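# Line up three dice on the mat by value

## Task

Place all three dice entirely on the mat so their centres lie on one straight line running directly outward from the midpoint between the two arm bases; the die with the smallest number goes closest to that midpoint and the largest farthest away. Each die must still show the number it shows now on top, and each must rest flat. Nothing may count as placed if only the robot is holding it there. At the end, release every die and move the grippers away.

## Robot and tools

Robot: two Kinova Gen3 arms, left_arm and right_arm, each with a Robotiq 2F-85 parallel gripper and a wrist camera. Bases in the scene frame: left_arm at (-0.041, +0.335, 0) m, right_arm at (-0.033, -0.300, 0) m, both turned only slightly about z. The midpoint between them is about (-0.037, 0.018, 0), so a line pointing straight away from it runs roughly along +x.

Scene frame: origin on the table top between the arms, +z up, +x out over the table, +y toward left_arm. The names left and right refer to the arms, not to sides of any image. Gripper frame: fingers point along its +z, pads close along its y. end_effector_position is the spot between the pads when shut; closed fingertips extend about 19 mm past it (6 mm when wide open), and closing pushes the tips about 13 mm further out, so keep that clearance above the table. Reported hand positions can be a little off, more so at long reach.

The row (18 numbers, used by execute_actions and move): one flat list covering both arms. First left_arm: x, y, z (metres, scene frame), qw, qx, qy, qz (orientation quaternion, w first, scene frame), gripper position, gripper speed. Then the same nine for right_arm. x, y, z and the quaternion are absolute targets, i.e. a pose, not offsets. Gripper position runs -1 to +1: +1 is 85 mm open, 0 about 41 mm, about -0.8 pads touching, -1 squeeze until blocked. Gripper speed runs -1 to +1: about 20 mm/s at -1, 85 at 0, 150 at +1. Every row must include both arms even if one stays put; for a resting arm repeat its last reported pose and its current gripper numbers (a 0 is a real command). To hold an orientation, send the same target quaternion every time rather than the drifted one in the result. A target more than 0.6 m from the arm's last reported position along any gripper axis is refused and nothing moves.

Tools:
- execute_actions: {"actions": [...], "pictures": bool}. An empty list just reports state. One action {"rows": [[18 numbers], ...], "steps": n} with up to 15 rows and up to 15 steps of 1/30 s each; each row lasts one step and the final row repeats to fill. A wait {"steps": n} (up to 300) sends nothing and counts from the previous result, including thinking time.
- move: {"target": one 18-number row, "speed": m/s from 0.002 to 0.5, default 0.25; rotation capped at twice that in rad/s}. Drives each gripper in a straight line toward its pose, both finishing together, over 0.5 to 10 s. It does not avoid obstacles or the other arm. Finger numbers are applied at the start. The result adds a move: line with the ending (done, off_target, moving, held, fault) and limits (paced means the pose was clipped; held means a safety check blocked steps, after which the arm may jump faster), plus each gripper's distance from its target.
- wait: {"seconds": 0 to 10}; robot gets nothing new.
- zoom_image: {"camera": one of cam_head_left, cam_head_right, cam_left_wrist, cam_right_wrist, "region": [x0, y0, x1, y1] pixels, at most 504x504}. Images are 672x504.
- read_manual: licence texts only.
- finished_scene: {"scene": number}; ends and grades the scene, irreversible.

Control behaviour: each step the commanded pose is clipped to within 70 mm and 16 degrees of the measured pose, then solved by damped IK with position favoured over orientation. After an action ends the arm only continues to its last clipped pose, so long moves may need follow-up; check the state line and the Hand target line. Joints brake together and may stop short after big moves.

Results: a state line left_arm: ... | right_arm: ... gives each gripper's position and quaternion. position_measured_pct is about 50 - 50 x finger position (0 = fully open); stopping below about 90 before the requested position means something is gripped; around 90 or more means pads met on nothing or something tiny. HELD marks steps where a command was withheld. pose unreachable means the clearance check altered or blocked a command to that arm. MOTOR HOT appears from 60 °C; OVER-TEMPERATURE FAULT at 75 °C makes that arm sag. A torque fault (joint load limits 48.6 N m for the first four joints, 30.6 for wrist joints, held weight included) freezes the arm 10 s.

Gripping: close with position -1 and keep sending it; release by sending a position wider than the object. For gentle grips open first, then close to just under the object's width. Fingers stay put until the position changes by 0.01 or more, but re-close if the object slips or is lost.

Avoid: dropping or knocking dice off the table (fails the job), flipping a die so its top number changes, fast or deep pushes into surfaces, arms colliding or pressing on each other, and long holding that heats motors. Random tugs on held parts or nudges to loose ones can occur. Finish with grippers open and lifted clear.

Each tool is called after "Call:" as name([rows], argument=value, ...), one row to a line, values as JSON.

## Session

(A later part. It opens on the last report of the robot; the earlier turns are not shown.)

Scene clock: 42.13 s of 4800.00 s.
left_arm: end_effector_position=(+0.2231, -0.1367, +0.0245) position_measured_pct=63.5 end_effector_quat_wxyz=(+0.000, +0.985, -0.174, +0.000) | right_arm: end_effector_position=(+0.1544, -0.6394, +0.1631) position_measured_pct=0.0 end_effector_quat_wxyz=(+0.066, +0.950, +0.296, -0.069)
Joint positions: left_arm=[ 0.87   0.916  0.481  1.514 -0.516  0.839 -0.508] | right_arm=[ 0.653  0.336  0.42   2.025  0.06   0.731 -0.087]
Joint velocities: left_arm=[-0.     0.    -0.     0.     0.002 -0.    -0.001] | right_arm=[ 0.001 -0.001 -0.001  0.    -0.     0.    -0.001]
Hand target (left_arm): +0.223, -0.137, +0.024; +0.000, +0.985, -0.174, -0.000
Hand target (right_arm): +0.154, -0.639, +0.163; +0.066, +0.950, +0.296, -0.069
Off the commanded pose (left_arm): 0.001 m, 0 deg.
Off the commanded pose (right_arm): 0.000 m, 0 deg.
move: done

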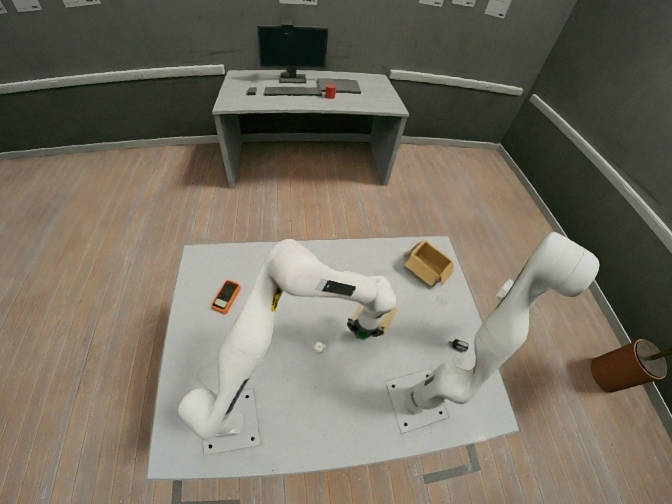

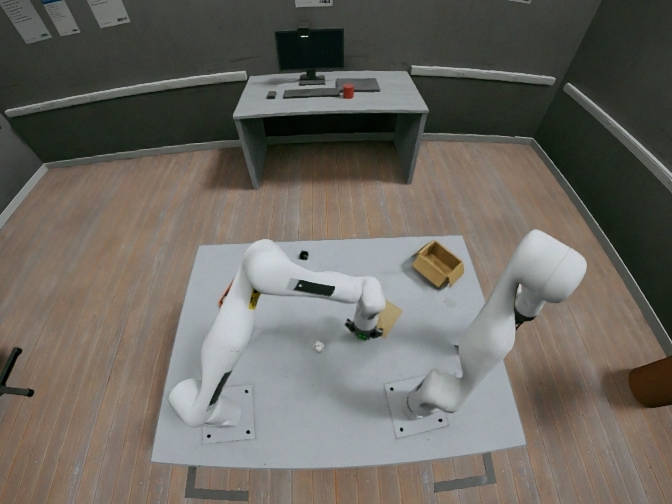

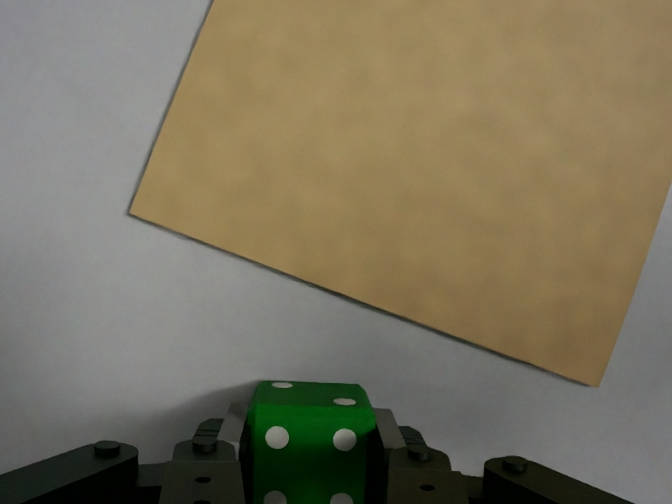

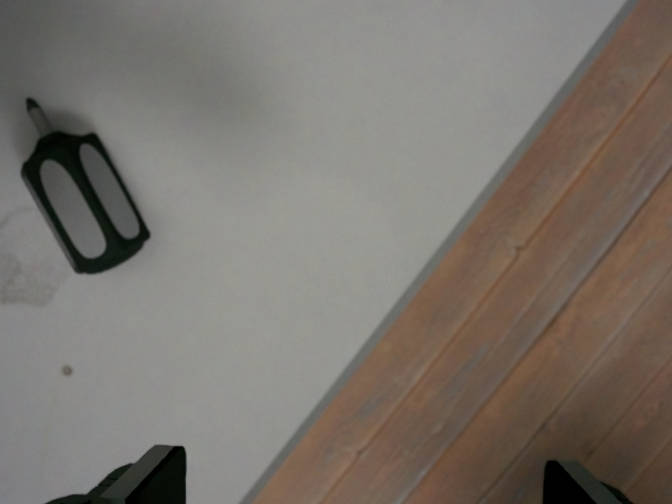

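Call:
move(target=[0.235,-0.145,0.07,0,0.975,-0.22,0,-1,0.5, 0.1544,-0.6394,0.1631,0.066,0.95,0.296,-0.069,1,0], speed=0.15)

Call:
move(target=[0.298,-0.202,0.06,0,0.958,-0.2865,0,-1,0.5, 0.1544,-0.6394,0.1631,0.066,0.95,0.296,-0.069,1,0], speed=0.15)

Call:
move(target=[0.298,-0.202,0.027,0,0.958,-0.2865,0,-1,0.5, 0.1544,-0.6394,0.1631,0.066,0.95,0.296,-0.069,1,0], speed=0.06)

Call:
move(target=[0.298,-0.202,0.027,0,0.958,-0.2865,0,1,0.5, 0.1544,-0.6394,0.1631,0.066,0.95,0.296,-0.069,1,0])

Call:
move(target=[0.298,-0.202,0.12,0,0.958,-0.2865,0,1,0.5, 0.1544,-0.6394,0.1631,0.066,0.95,0.296,-0.069,1,0])

Call:
move(target=[0.42,0.1,0.35,0,1,0,0,1,0.5, 0.1544,-0.6394,0.1631,0.066,0.95,0.296,-0.069,1,0])

Scene clock: 61.63 s of 4800.00 s.
left_arm: end_effector_position=(+0.2348, -0.1451, +0.0699) position_measured_pct=63.5 end_effector_quat_wxyz=(+0.000, +0.975, -0.220, -0.000) | right_arm: end_effector_position=(+0.1544, -0.6394, +0.1631) position_measured_pct=0.0 end_effector_quat_wxyz=(+0.066, +0.950, +0.296, -0.069)
Joint positions: left_arm=[ 0.838  0.877  0.542  1.435 -0.501  0.97  -0.636] | right_arm=[ 0.653  0.336  0.42   2.025  0.06   0.731 -0.087]
Joint velocities: left_arm=[-0.001 -0.    -0.001 -0.001  0.003 -0.    -0.001] | right_arm=[ 0.001 -0.     0.    -0.     0.001  0.    -0.001]
Hand target (left_arm): +0.235, -0.145, +0.070; +0.000, +0.975, -0.220, -0.000
Hand target (right_arm): +0.154, -0.639, +0.163; +0.066, +0.950, +0.296, -0.069
Off the commanded pose (left_arm): 0.000 m, 0 deg.
Off the commanded pose (right_arm): 0.000 m, 0 deg.
After step 90, 15.77 s passed at rest.
move: done

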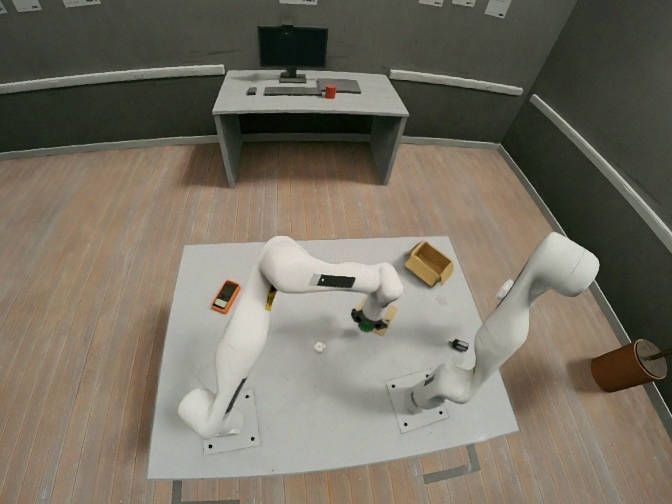

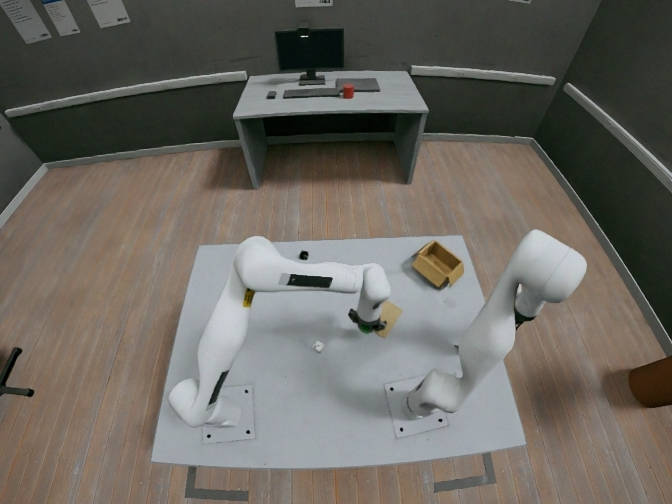

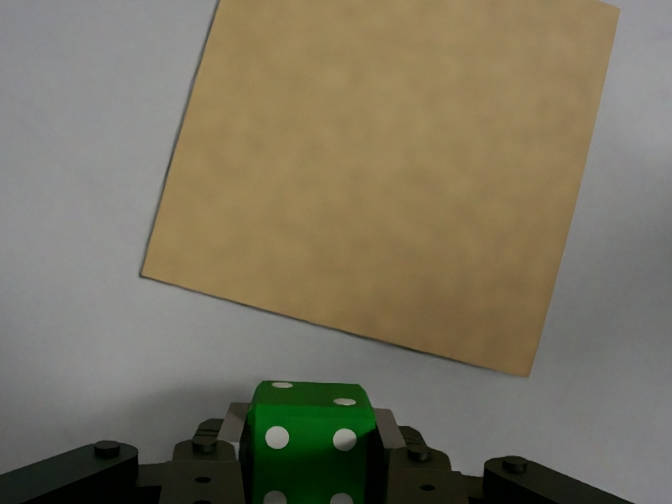

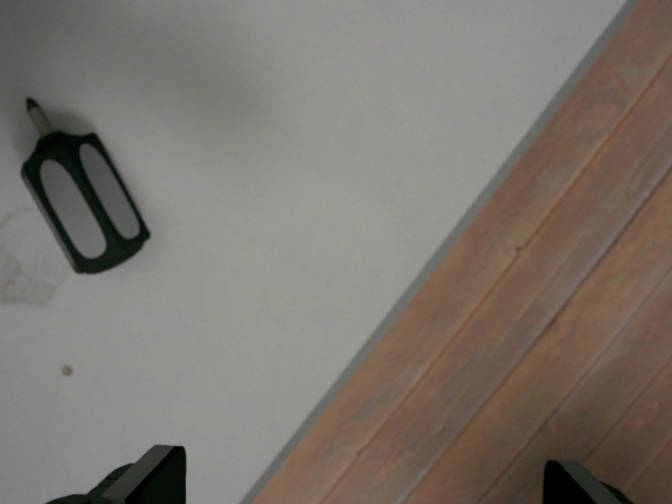

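Scene clock: 62.60 s of 4800.00 s.
left_arm: end_effector_position=(+0.2983, -0.2021, +0.0607) position_measured_pct=63.5 end_effector_quat_wxyz=(+0.001, +0.958, -0.287, +0.000) | right_arm: end_effector_position=(+0.1544, -0.6394, +0.1631) position_measured_pct=0.0 end_effector_quat_wxyz=(+0.066, +0.950, +0.296, -0.069)
Joint positions: left_arm=[ 0.863  1.06   0.569  1.052 -0.537  1.163 -0.882] | right_arm=[ 0.653  0.336  0.42   2.025  0.06   0.731 -0.087]
Joint velocities: left_arm=[ 0.004  0.012 -0.003 -0.004  0.002  0.001 -0.002] | right_arm=[-0.    -0.001  0.     0.001  0.001  0.     0.   ]
Hand target (left_arm): +0.298, -0.202, +0.060; +0.000, +0.958, -0.287, -0.000
Hand target (right_arm): +0.154, -0.639, +0.163; +0.066, +0.950, +0.296, -0.069
Off the commanded pose (left_arm): 0.001 m, 0 deg.
Off the commanded pose (right_arm): 0.000 m, 0 deg.
move: done

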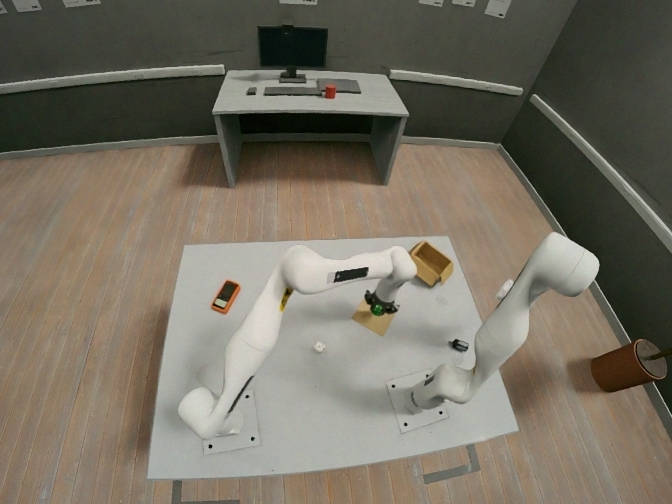

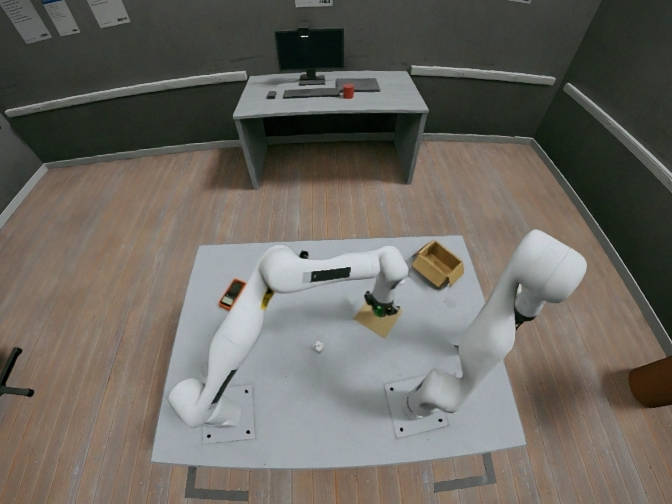

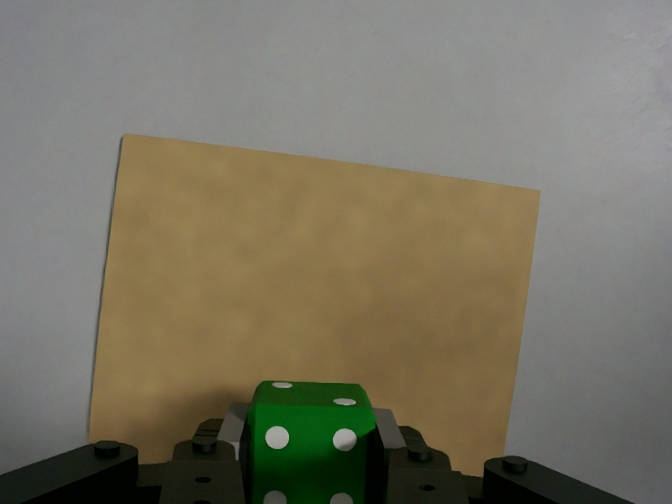

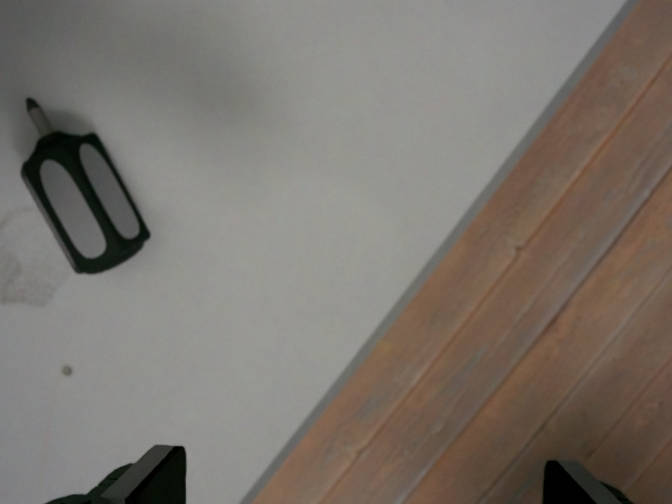

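Scene clock: 63.40 s of 4800.00 s.
left_arm: end_effector_position=(+0.2985, -0.2026, +0.0289) position_measured_pct=63.5 end_effector_quat_wxyz=(+0.001, +0.958, -0.286, +0.001) | right_arm: end_effector_position=(+0.1544, -0.6394, +0.1631) position_measured_pct=0.0 end_effector_quat_wxyz=(+0.066, +0.950, +0.296, -0.069)
Joint positions: left_arm=[ 0.867  1.101  0.553  1.071 -0.553  1.103 -0.869] | right_arm=[ 0.653  0.336  0.421  2.025  0.06   0.731 -0.087]
Joint velocities: left_arm=[-0.    -0.001  0.001  0.001  0.002  0.001 -0.   ] | right_arm=[-0.001  0.001 -0.    -0.001  0.001  0.     0.   ]
Hand target (left_arm): +0.298, -0.202, +0.027; -0.000, +0.958, -0.286, +0.000
Hand target (right_arm): +0.154, -0.639, +0.163; +0.066, +0.950, +0.296, -0.069
Off the commanded pose (left_arm): 0.002 m, 0 deg.
Off the commanded pose (right_arm): 0.000 m, 0 deg.
move: done

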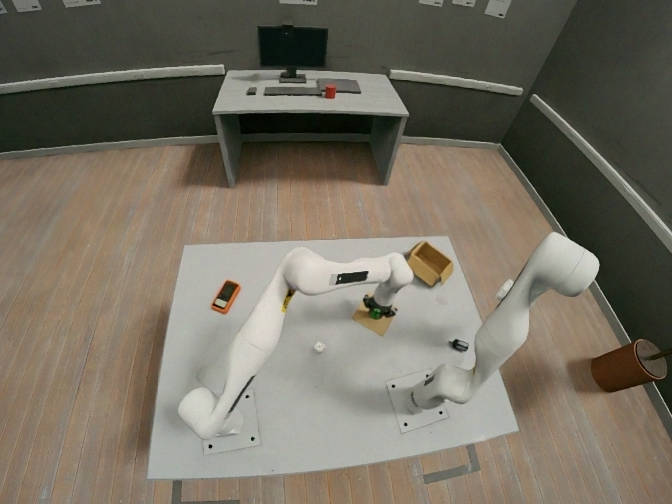

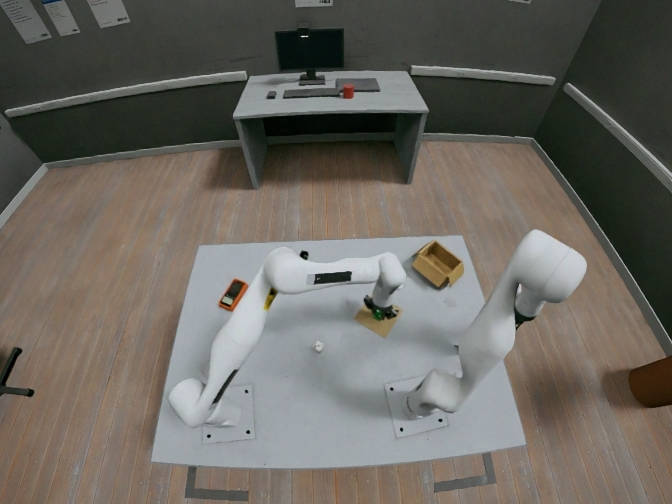

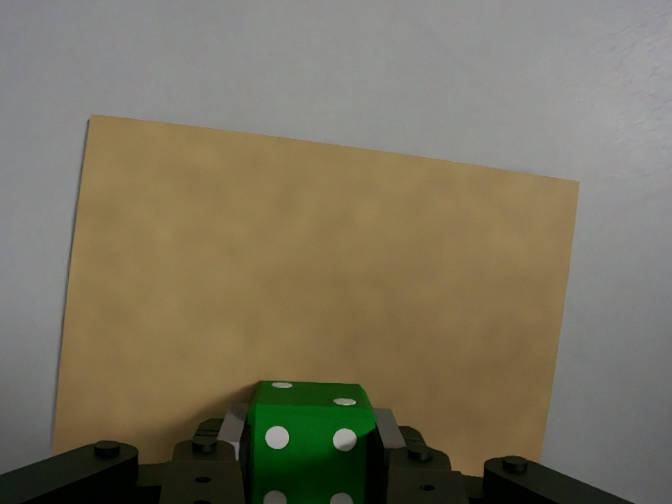

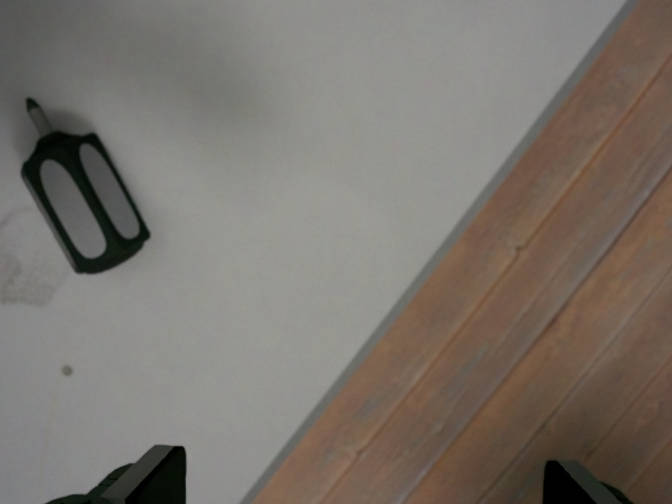

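Scene clock: 64.30 s of 4800.00 s.
left_arm: end_effector_position=(+0.2980, -0.2020, +0.0270) position_measured_pct=0.0 end_effector_quat_wxyz=(+0.000, +0.958, -0.287, +0.000) | right_arm: end_effector_position=(+0.1544, -0.6394, +0.1631) position_measured_pct=0.0 end_effector_quat_wxyz=(+0.066, +0.950, +0.296, -0.069)
Joint positions: left_arm=[ 0.867  1.104  0.553  1.072 -0.553  1.102 -0.869] | right_arm=[ 0.653  0.336  0.421  2.025  0.06   0.731 -0.087]
Joint velocities: left_arm=[-0.001  0.    -0.    -0.     0.001 -0.001 -0.   ] | right_arm=[ 0.002 -0.    -0.     0.     0.     0.    -0.   ]
Hand target (left_arm): +0.298, -0.202, +0.027; +0.000, +0.958, -0.287, -0.000
Hand target (right_arm): +0.154, -0.639, +0.163; +0.066, +0.950, +0.296, -0.069
Off the commanded pose (left_arm): 0.000 m, 0 deg.
Off the commanded pose (right_arm): 0.000 m, 0 deg.
move: done

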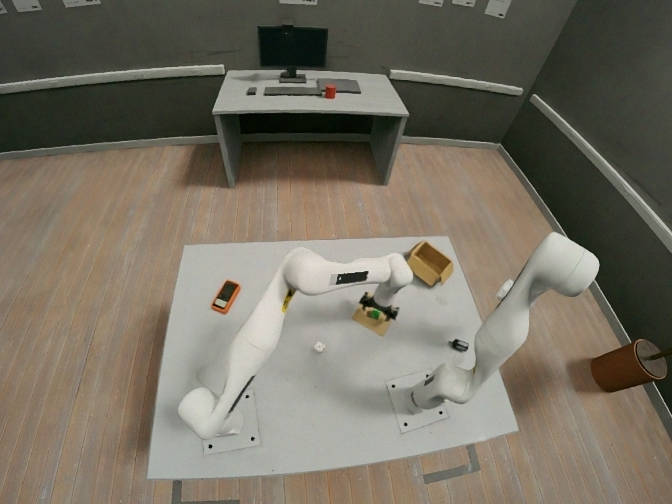

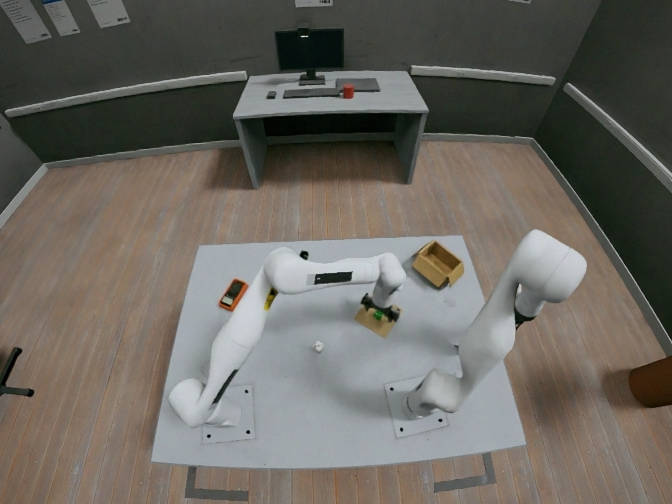

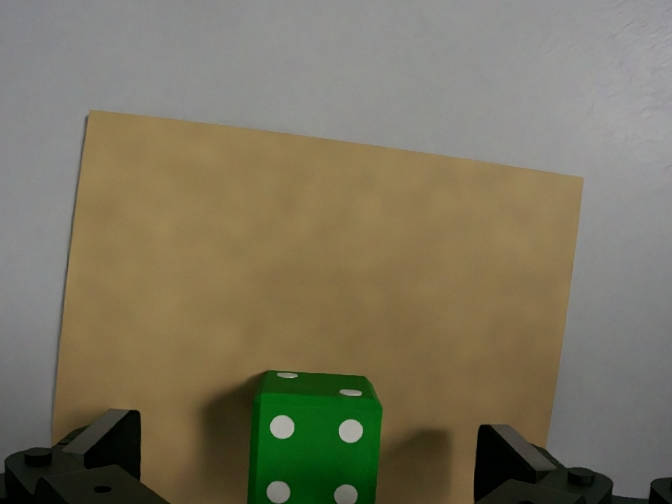

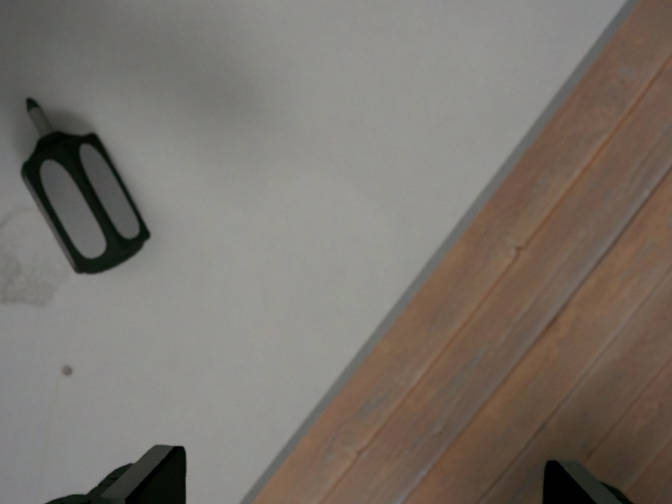

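Scene clock: 65.07 s of 4800.00 s.
left_arm: end_effector_position=(+0.2979, -0.2021, +0.1199) position_measured_pct=0.0 end_effector_quat_wxyz=(+0.000, +0.958, -0.287, -0.000) | right_arm: end_effector_position=(+0.1544, -0.6394, +0.1631) position_measured_pct=0.0 end_effector_quat_wxyz=(+0.066, +0.950, +0.296, -0.069)
Joint positions: left_arm=[ 0.865  0.995  0.592  0.99  -0.509  1.284 -0.907] | right_arm=[ 0.653  0.336  0.421  2.025  0.06   0.731 -0.087]
Joint velocities: left_arm=[ 0.    -0.001  0.001 -0.001 -0.001  0.     0.   ] | right_arm=[-0.     0.001  0.001  0.    -0.001 -0.     0.001]
Hand target (left_arm): +0.298, -0.202, +0.120; +0.000, +0.958, -0.287, -0.000
Hand target (right_arm): +0.154, -0.639, +0.163; +0.066, +0.950, +0.296, -0.069
Off the commanded pose (left_arm): 0.000 m, 0 deg.
Off the commanded pose (right_arm): 0.000 m, 0 deg.
move: done

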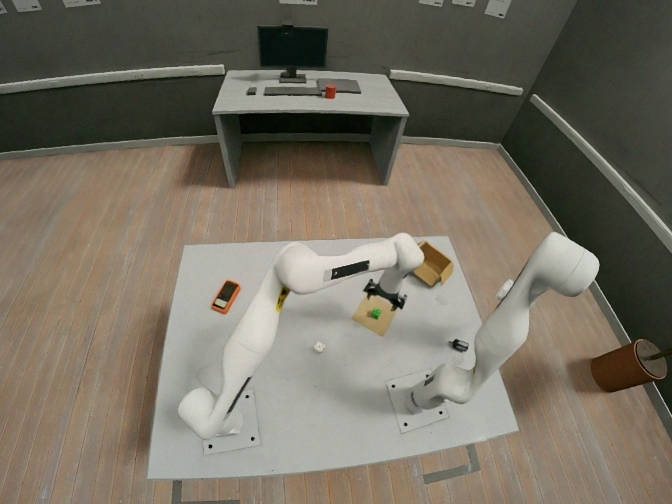

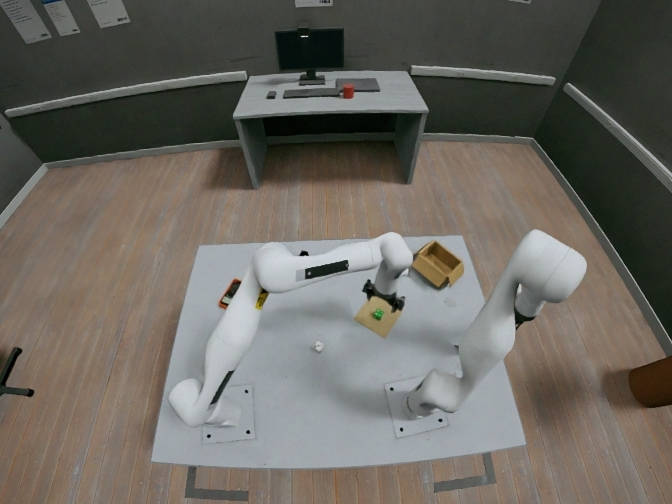

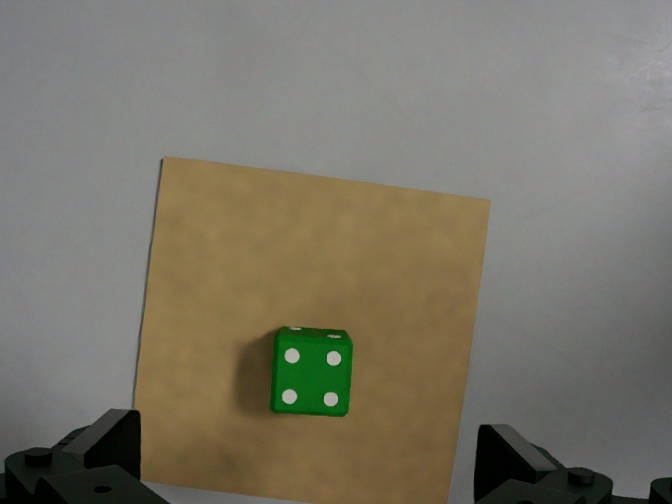

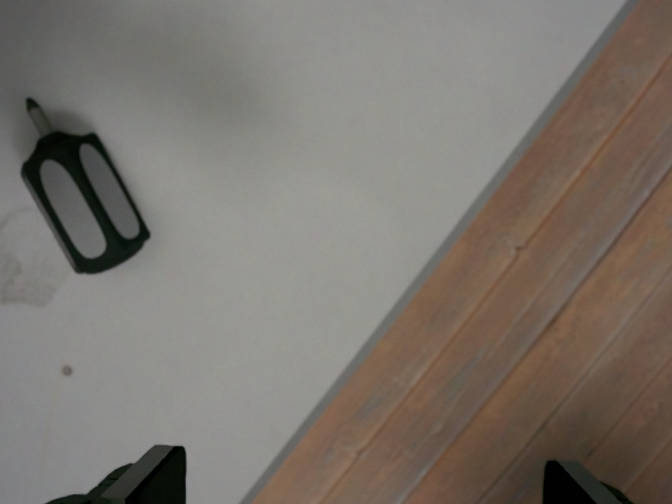

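Scene clock: 67.03 s of 4800.00 s.
left_arm: end_effector_position=(+0.4186, +0.0991, +0.3497) position_measured_pct=0.0 end_effector_quat_wxyz=(+0.001, +1.000, -0.000, -0.001) | right_arm: end_effector_position=(+0.1544, -0.6394, +0.1631) position_measured_pct=0.0 end_effector_quat_wxyz=(+0.066, +0.950, +0.296, -0.069)
Joint positions: left_arm=[ 0.271  0.539  0.552  1.062 -0.27   1.607 -0.952] | right_arm=[ 0.653  0.336  0.421  2.025  0.06   0.731 -0.087]
Joint velocities: left_arm=[-0.005 -0.    -0.002 -0.     0.003 -0.001 -0.002] | right_arm=[ 0.001 -0.     0.     0.     0.001 -0.    -0.   ]
Hand target (left_arm): +0.419, +0.099, +0.350; +0.001, +1.000, -0.000, -0.001
Hand target (right_arm): +0.154, -0.639, +0.163; +0.066, +0.950, +0.296, -0.069
Off the commanded pose (left_arm): 0.002 m, 0 deg.
Off the commanded pose (right_arm): 0.000 m, 0 deg.
move: done

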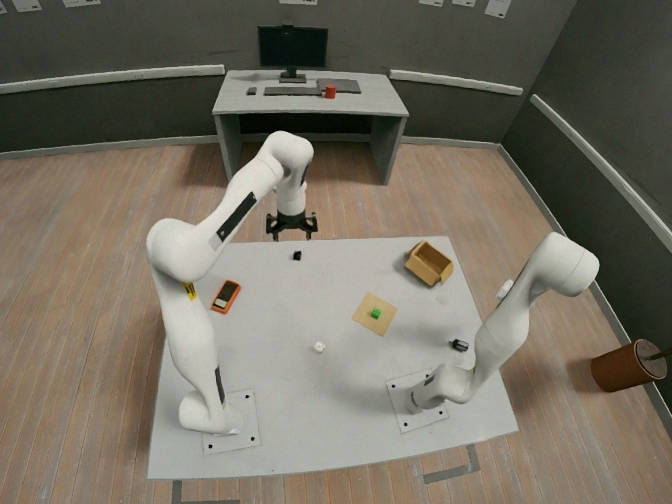

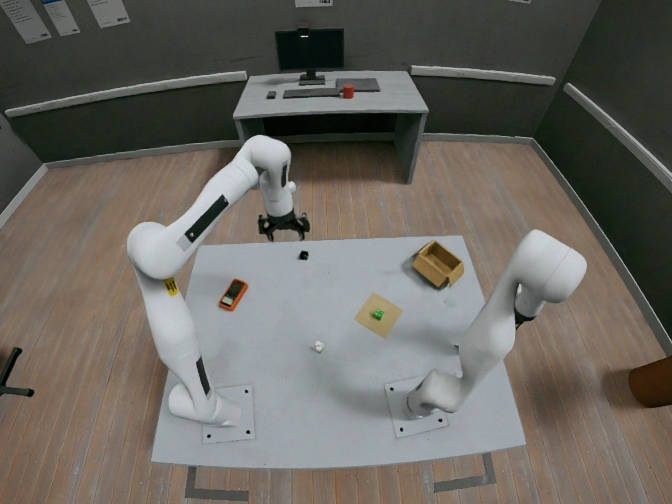

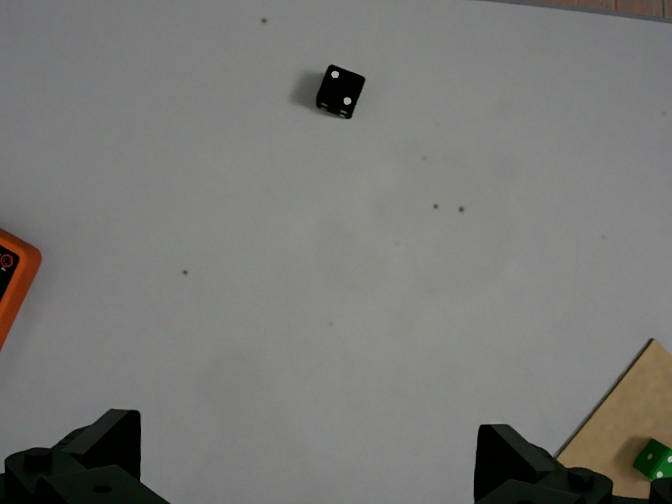

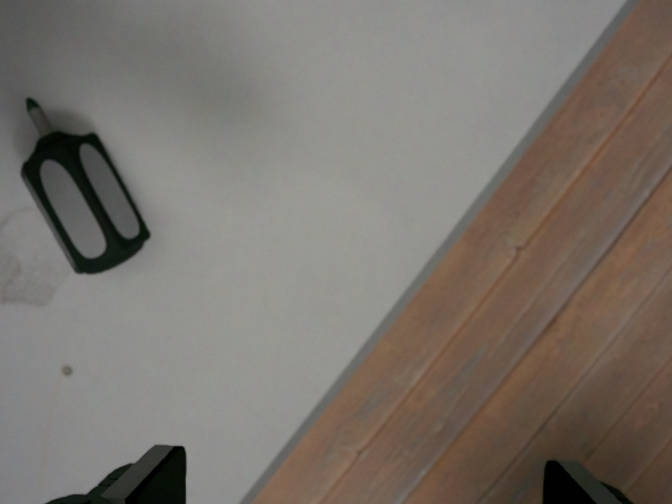

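Call:
move(target=[0.545,0.087,0.10,0,0.985,-0.174,0,1,0.5, 0.1544,-0.6394,0.1631,0.066,0.95,0.296,-0.069,1,0])

Scene clock: 74.23 s of 4800.00 s.
left_arm: end_effector_position=(+0.5452, +0.0875, +0.1008) position_measured_pct=0.0 end_effector_quat_wxyz=(+0.000, +0.985, -0.174, +0.000) | right_arm: end_effector_position=(+0.1544, -0.6394, +0.1631) position_measured_pct=0.0 end_effector_quat_wxyz=(+0.066, +0.950, +0.296, -0.069)
Joint positions: left_arm=[ 0.28   1.005  0.523  1.005 -0.463  1.234 -1.305] | right_arm=[ 0.653  0.336  0.421  2.025  0.06   0.731 -0.087]
Joint velocities: left_arm=[ 0.002  0.009  0.    -0.002  0.     0.001 -0.   ] | right_arm=[-0.001 -0.    -0.     0.001 -0.     0.     0.001]
Hand target (left_arm): +0.545, +0.087, +0.100; +0.000, +0.985, -0.174, +0.000
Hand target (right_arm): +0.154, -0.639, +0.163; +0.066, +0.950, +0.296, -0.069
Off the commanded pose (left_arm): 0.001 m, 0 deg.
Off the commanded pose (right_arm): 0.000 m, 0 deg.
After step 90, 2.67 s passed at rest.
move: done

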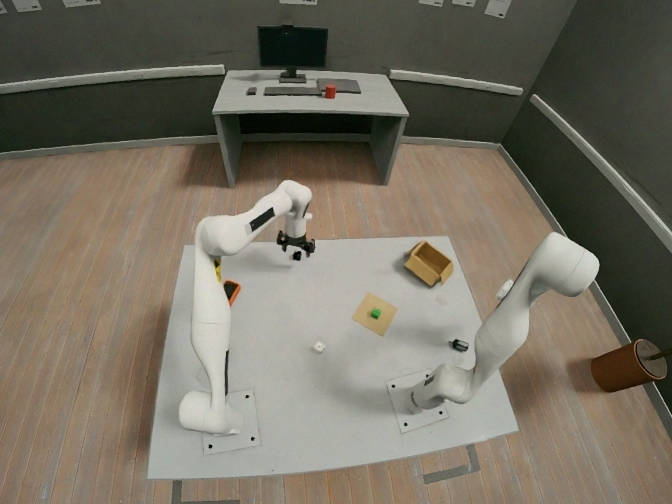

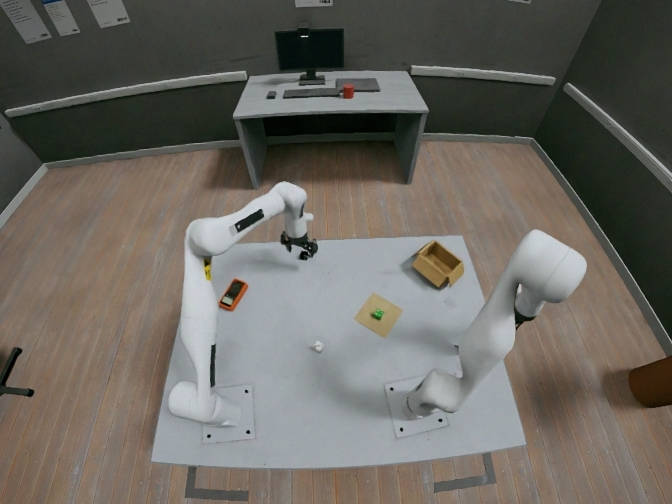

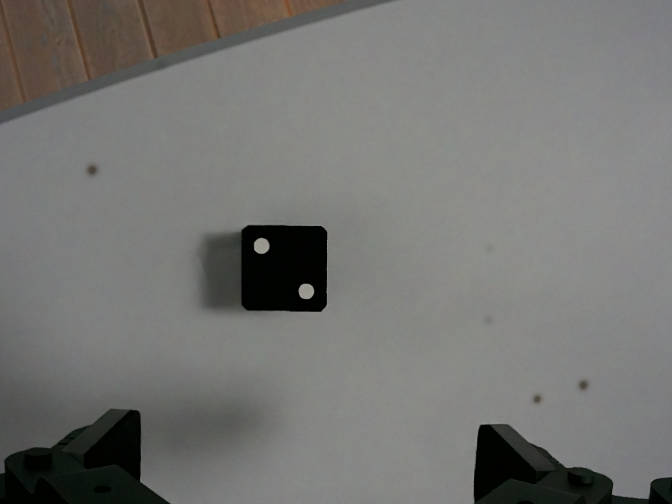

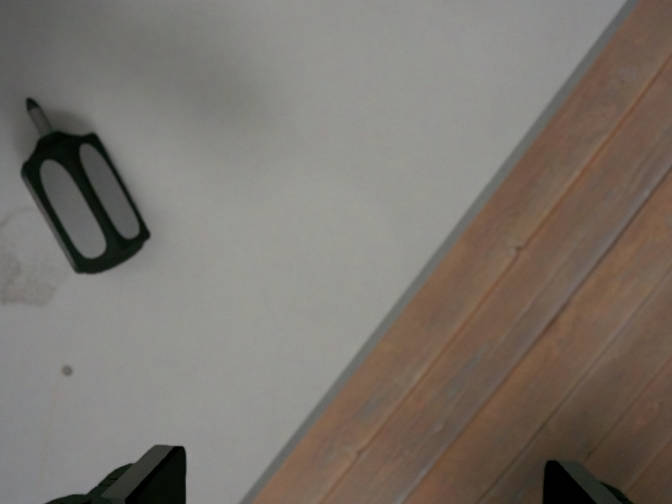

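Call:
move(target=[0.587,0.0826,0.06,0,0.985,-0.174,0,1,0.5, 0.1544,-0.6394,0.1631,0.066,0.95,0.296,-0.069,1,0], speed=0.12)

Scene clock: 78.70 s of 4800.00 s.
left_arm: end_effector_position=(+0.5873, +0.0827, +0.0606) position_measured_pct=0.0 end_effector_quat_wxyz=(+0.000, +0.985, -0.174, +0.000) | right_arm: end_effector_position=(+0.1544, -0.6394, +0.1631) position_measured_pct=0.0 end_effector_quat_wxyz=(+0.066, +0.950, +0.296, -0.069)
Joint positions: left_arm=[ 0.313  1.157  0.51   0.784 -0.484  1.286 -1.368] | right_arm=[ 0.653  0.336  0.421  2.025  0.06   0.731 -0.087]
Joint velocities: left_arm=[ 0.004  0.009 -0.002 -0.003  0.     0.001 -0.001] | right_arm=[ 0.     0.002 -0.     0.    -0.     0.     0.001]
Hand target (left_arm): +0.587, +0.083, +0.060; +0.000, +0.985, -0.174, +0.000
Hand target (right_arm): +0.154, -0.639, +0.163; +0.066, +0.950, +0.296, -0.069
Off the commanded pose (left_arm): 0.001 m, 0 deg.
Off the commanded pose (right_arm): 0.000 m, 0 deg.
After step 90, 0.60 s passed at rest.
move: done

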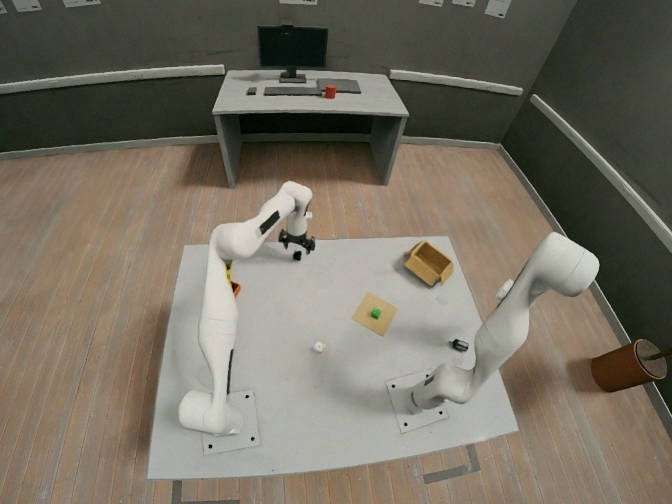

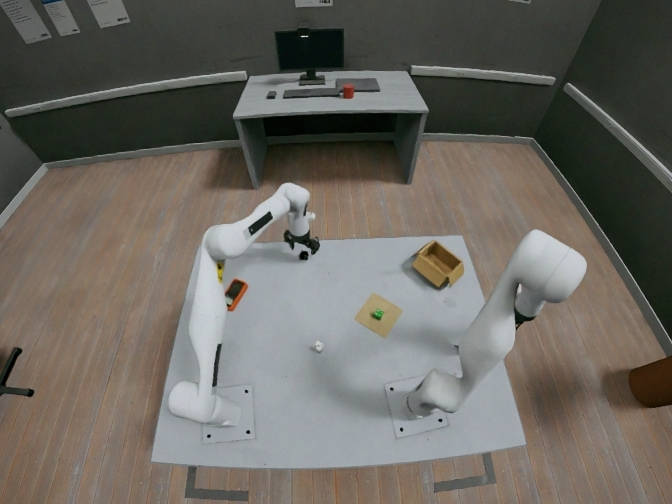

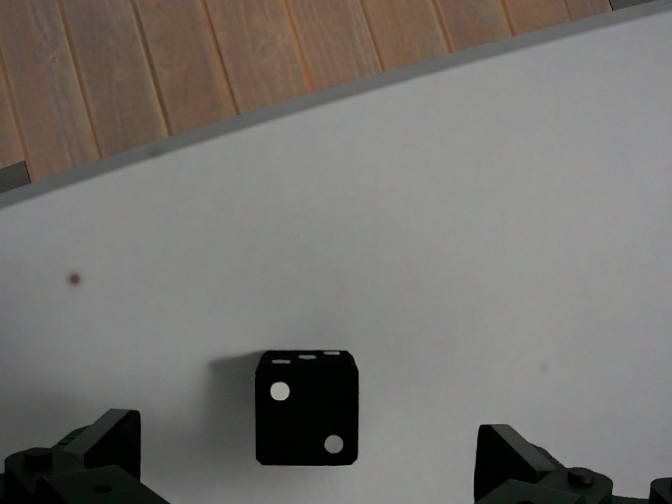

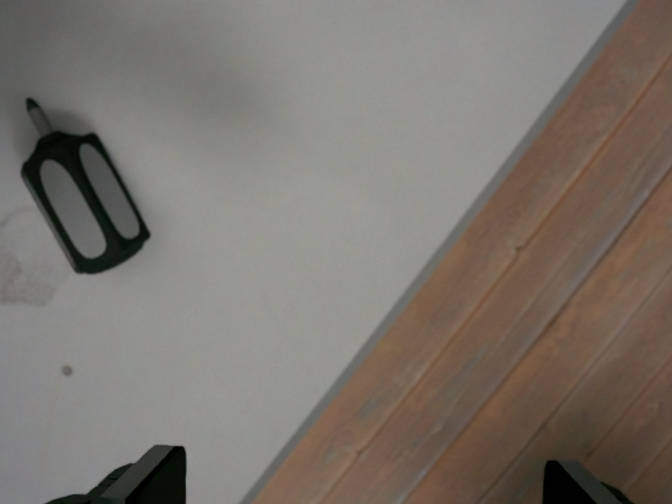

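Call:
move(target=[0.586,0.084,0.025,0,0.985,-0.174,0,1,0.5, 0.1544,-0.6394,0.1631,0.066,0.95,0.296,-0.069,1,0], speed=0.08)

Call:
move(target=[0.586,0.084,0.025,0,0.985,-0.174,0,-1,0.5, 0.1544,-0.6394,0.1631,0.066,0.95,0.296,-0.069,1,0])

Scene clock: 82.40 s of 4800.00 s.
left_arm: end_effector_position=(+0.5860, +0.0840, +0.0250) position_measured_pct=0.0 end_effector_quat_wxyz=(-0.000, +0.985, -0.174, +0.000) | right_arm: end_effector_position=(+0.1544, -0.6394, +0.1631) position_measured_pct=0.0 end_effector_quat_wxyz=(+0.066, +0.950, +0.296, -0.069)
Joint positions: left_arm=[ 0.309  1.194  0.499  0.821 -0.494  1.217 -1.356] | right_arm=[ 0.653  0.336  0.421  2.025  0.06   0.731 -0.087]
Joint velocities: left_arm=[-0.001 -0.001  0.    -0.    -0.001  0.    -0.   ] | right_arm=[ 0.     0.001 -0.001  0.001  0.002  0.    -0.   ]
Hand target (left_arm): +0.586, +0.084, +0.025; -0.000, +0.985, -0.174, -0.000
Hand target (right_arm): +0.154, -0.639, +0.163; +0.066, +0.950, +0.296, -0.069
Off the commanded pose (left_arm): 0.000 m, 0 deg.
Off the commanded pose (right_arm): 0.000 m, 0 deg.
move: done

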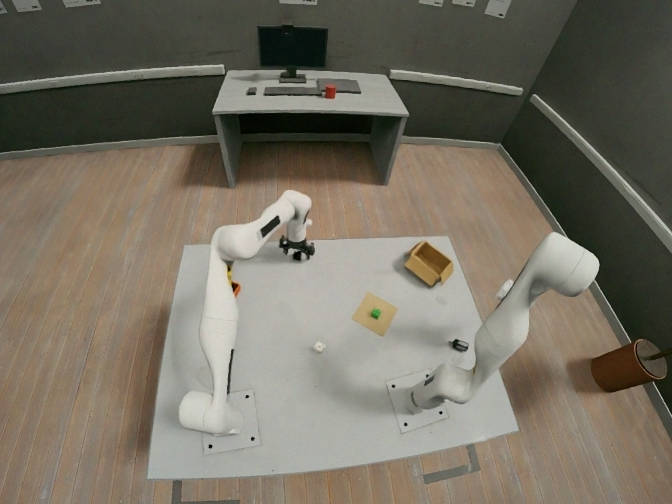

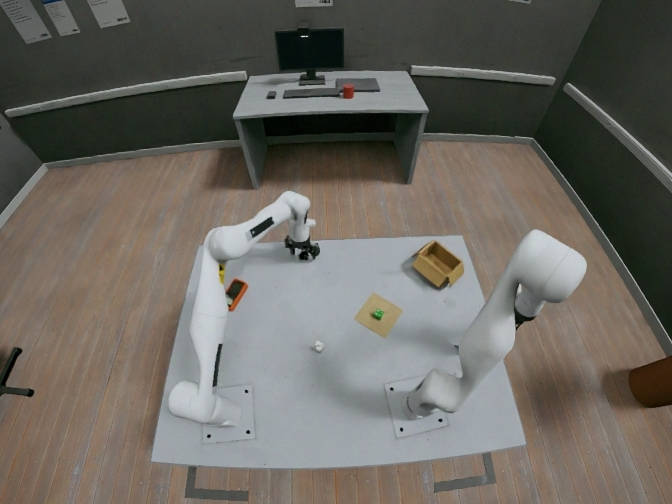

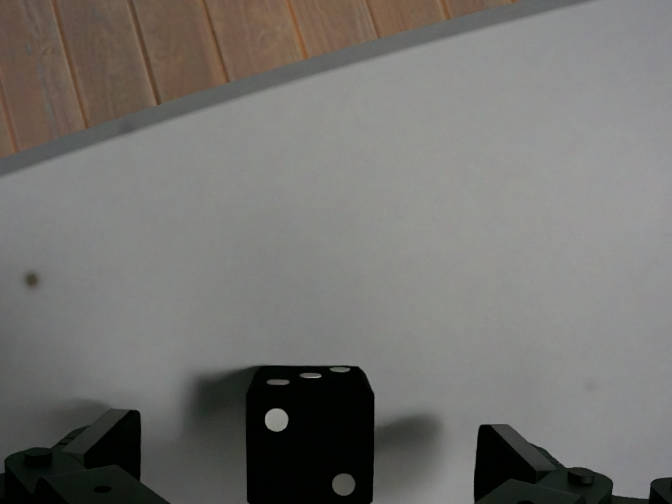

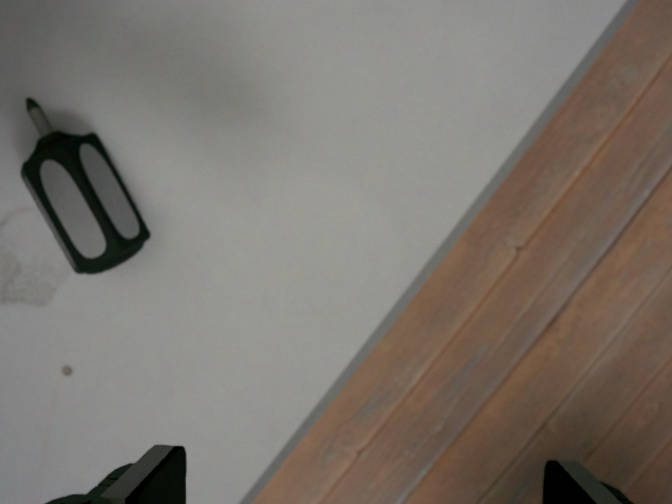

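Scene clock: 83.20 s of 4800.00 s.
left_arm: end_effector_position=(+0.5863, +0.0839, +0.0255) position_measured_pct=63.9 end_effector_quat_wxyz=(+0.000, +0.985, -0.174, +0.000) | right_arm: end_effector_position=(+0.1544, -0.6394, +0.1631) position_measured_pct=0.0 end_effector_quat_wxyz=(+0.066, +0.950, +0.296, -0.069)
Joint positions: left_arm=[ 0.309  1.193  0.499  0.82  -0.494  1.217 -1.356] | right_arm=[ 0.653  0.336  0.421  2.025  0.06   0.731 -0.087]
Joint velocities: left_arm=[-0.    -0.001  0.001  0.     0.001  0.001 -0.   ] | right_arm=[-0.001  0.001 -0.001 -0.001  0.    -0.    -0.002]
Hand target (left_arm): +0.586, +0.084, +0.025; +0.000, +0.985, -0.174, +0.000
Hand target (right_arm): +0.154, -0.639, +0.163; +0.066, +0.950, +0.296, -0.069
Off the commanded pose (left_arm): 0.001 m, 0 deg.
Off the commanded pose (right_arm): 0.000 m, 0 deg.
move: done

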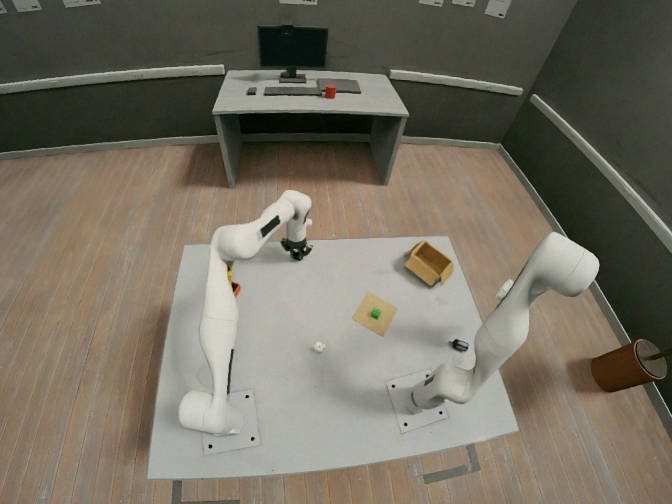

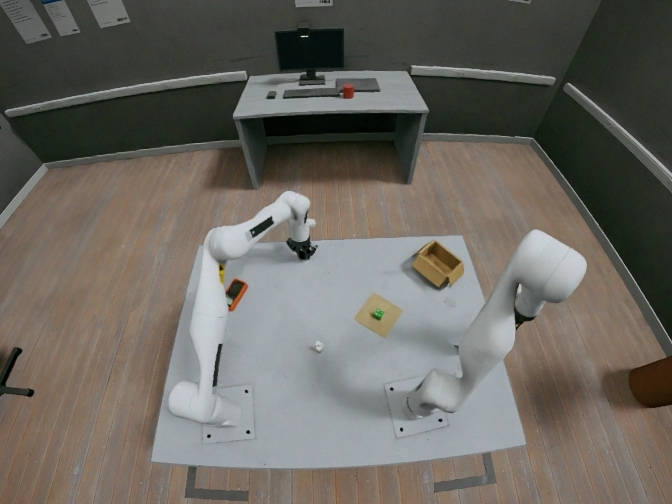

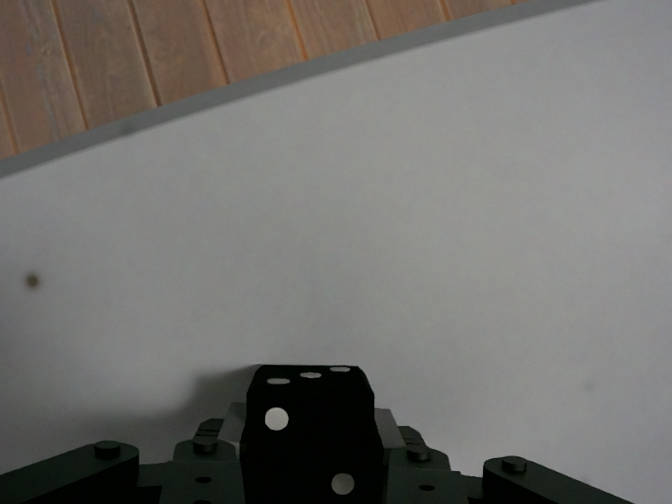

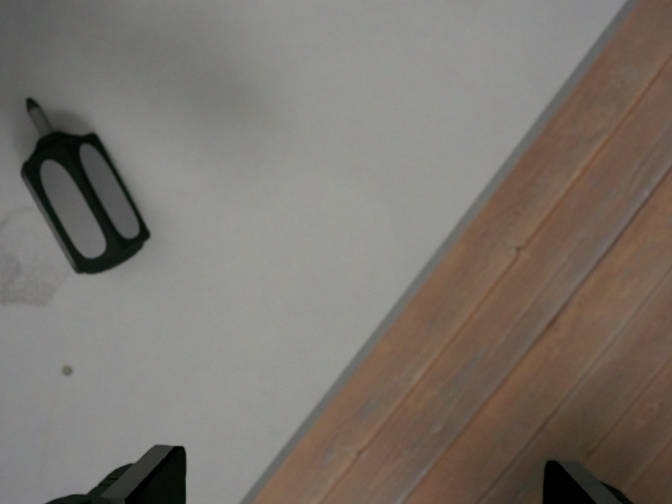

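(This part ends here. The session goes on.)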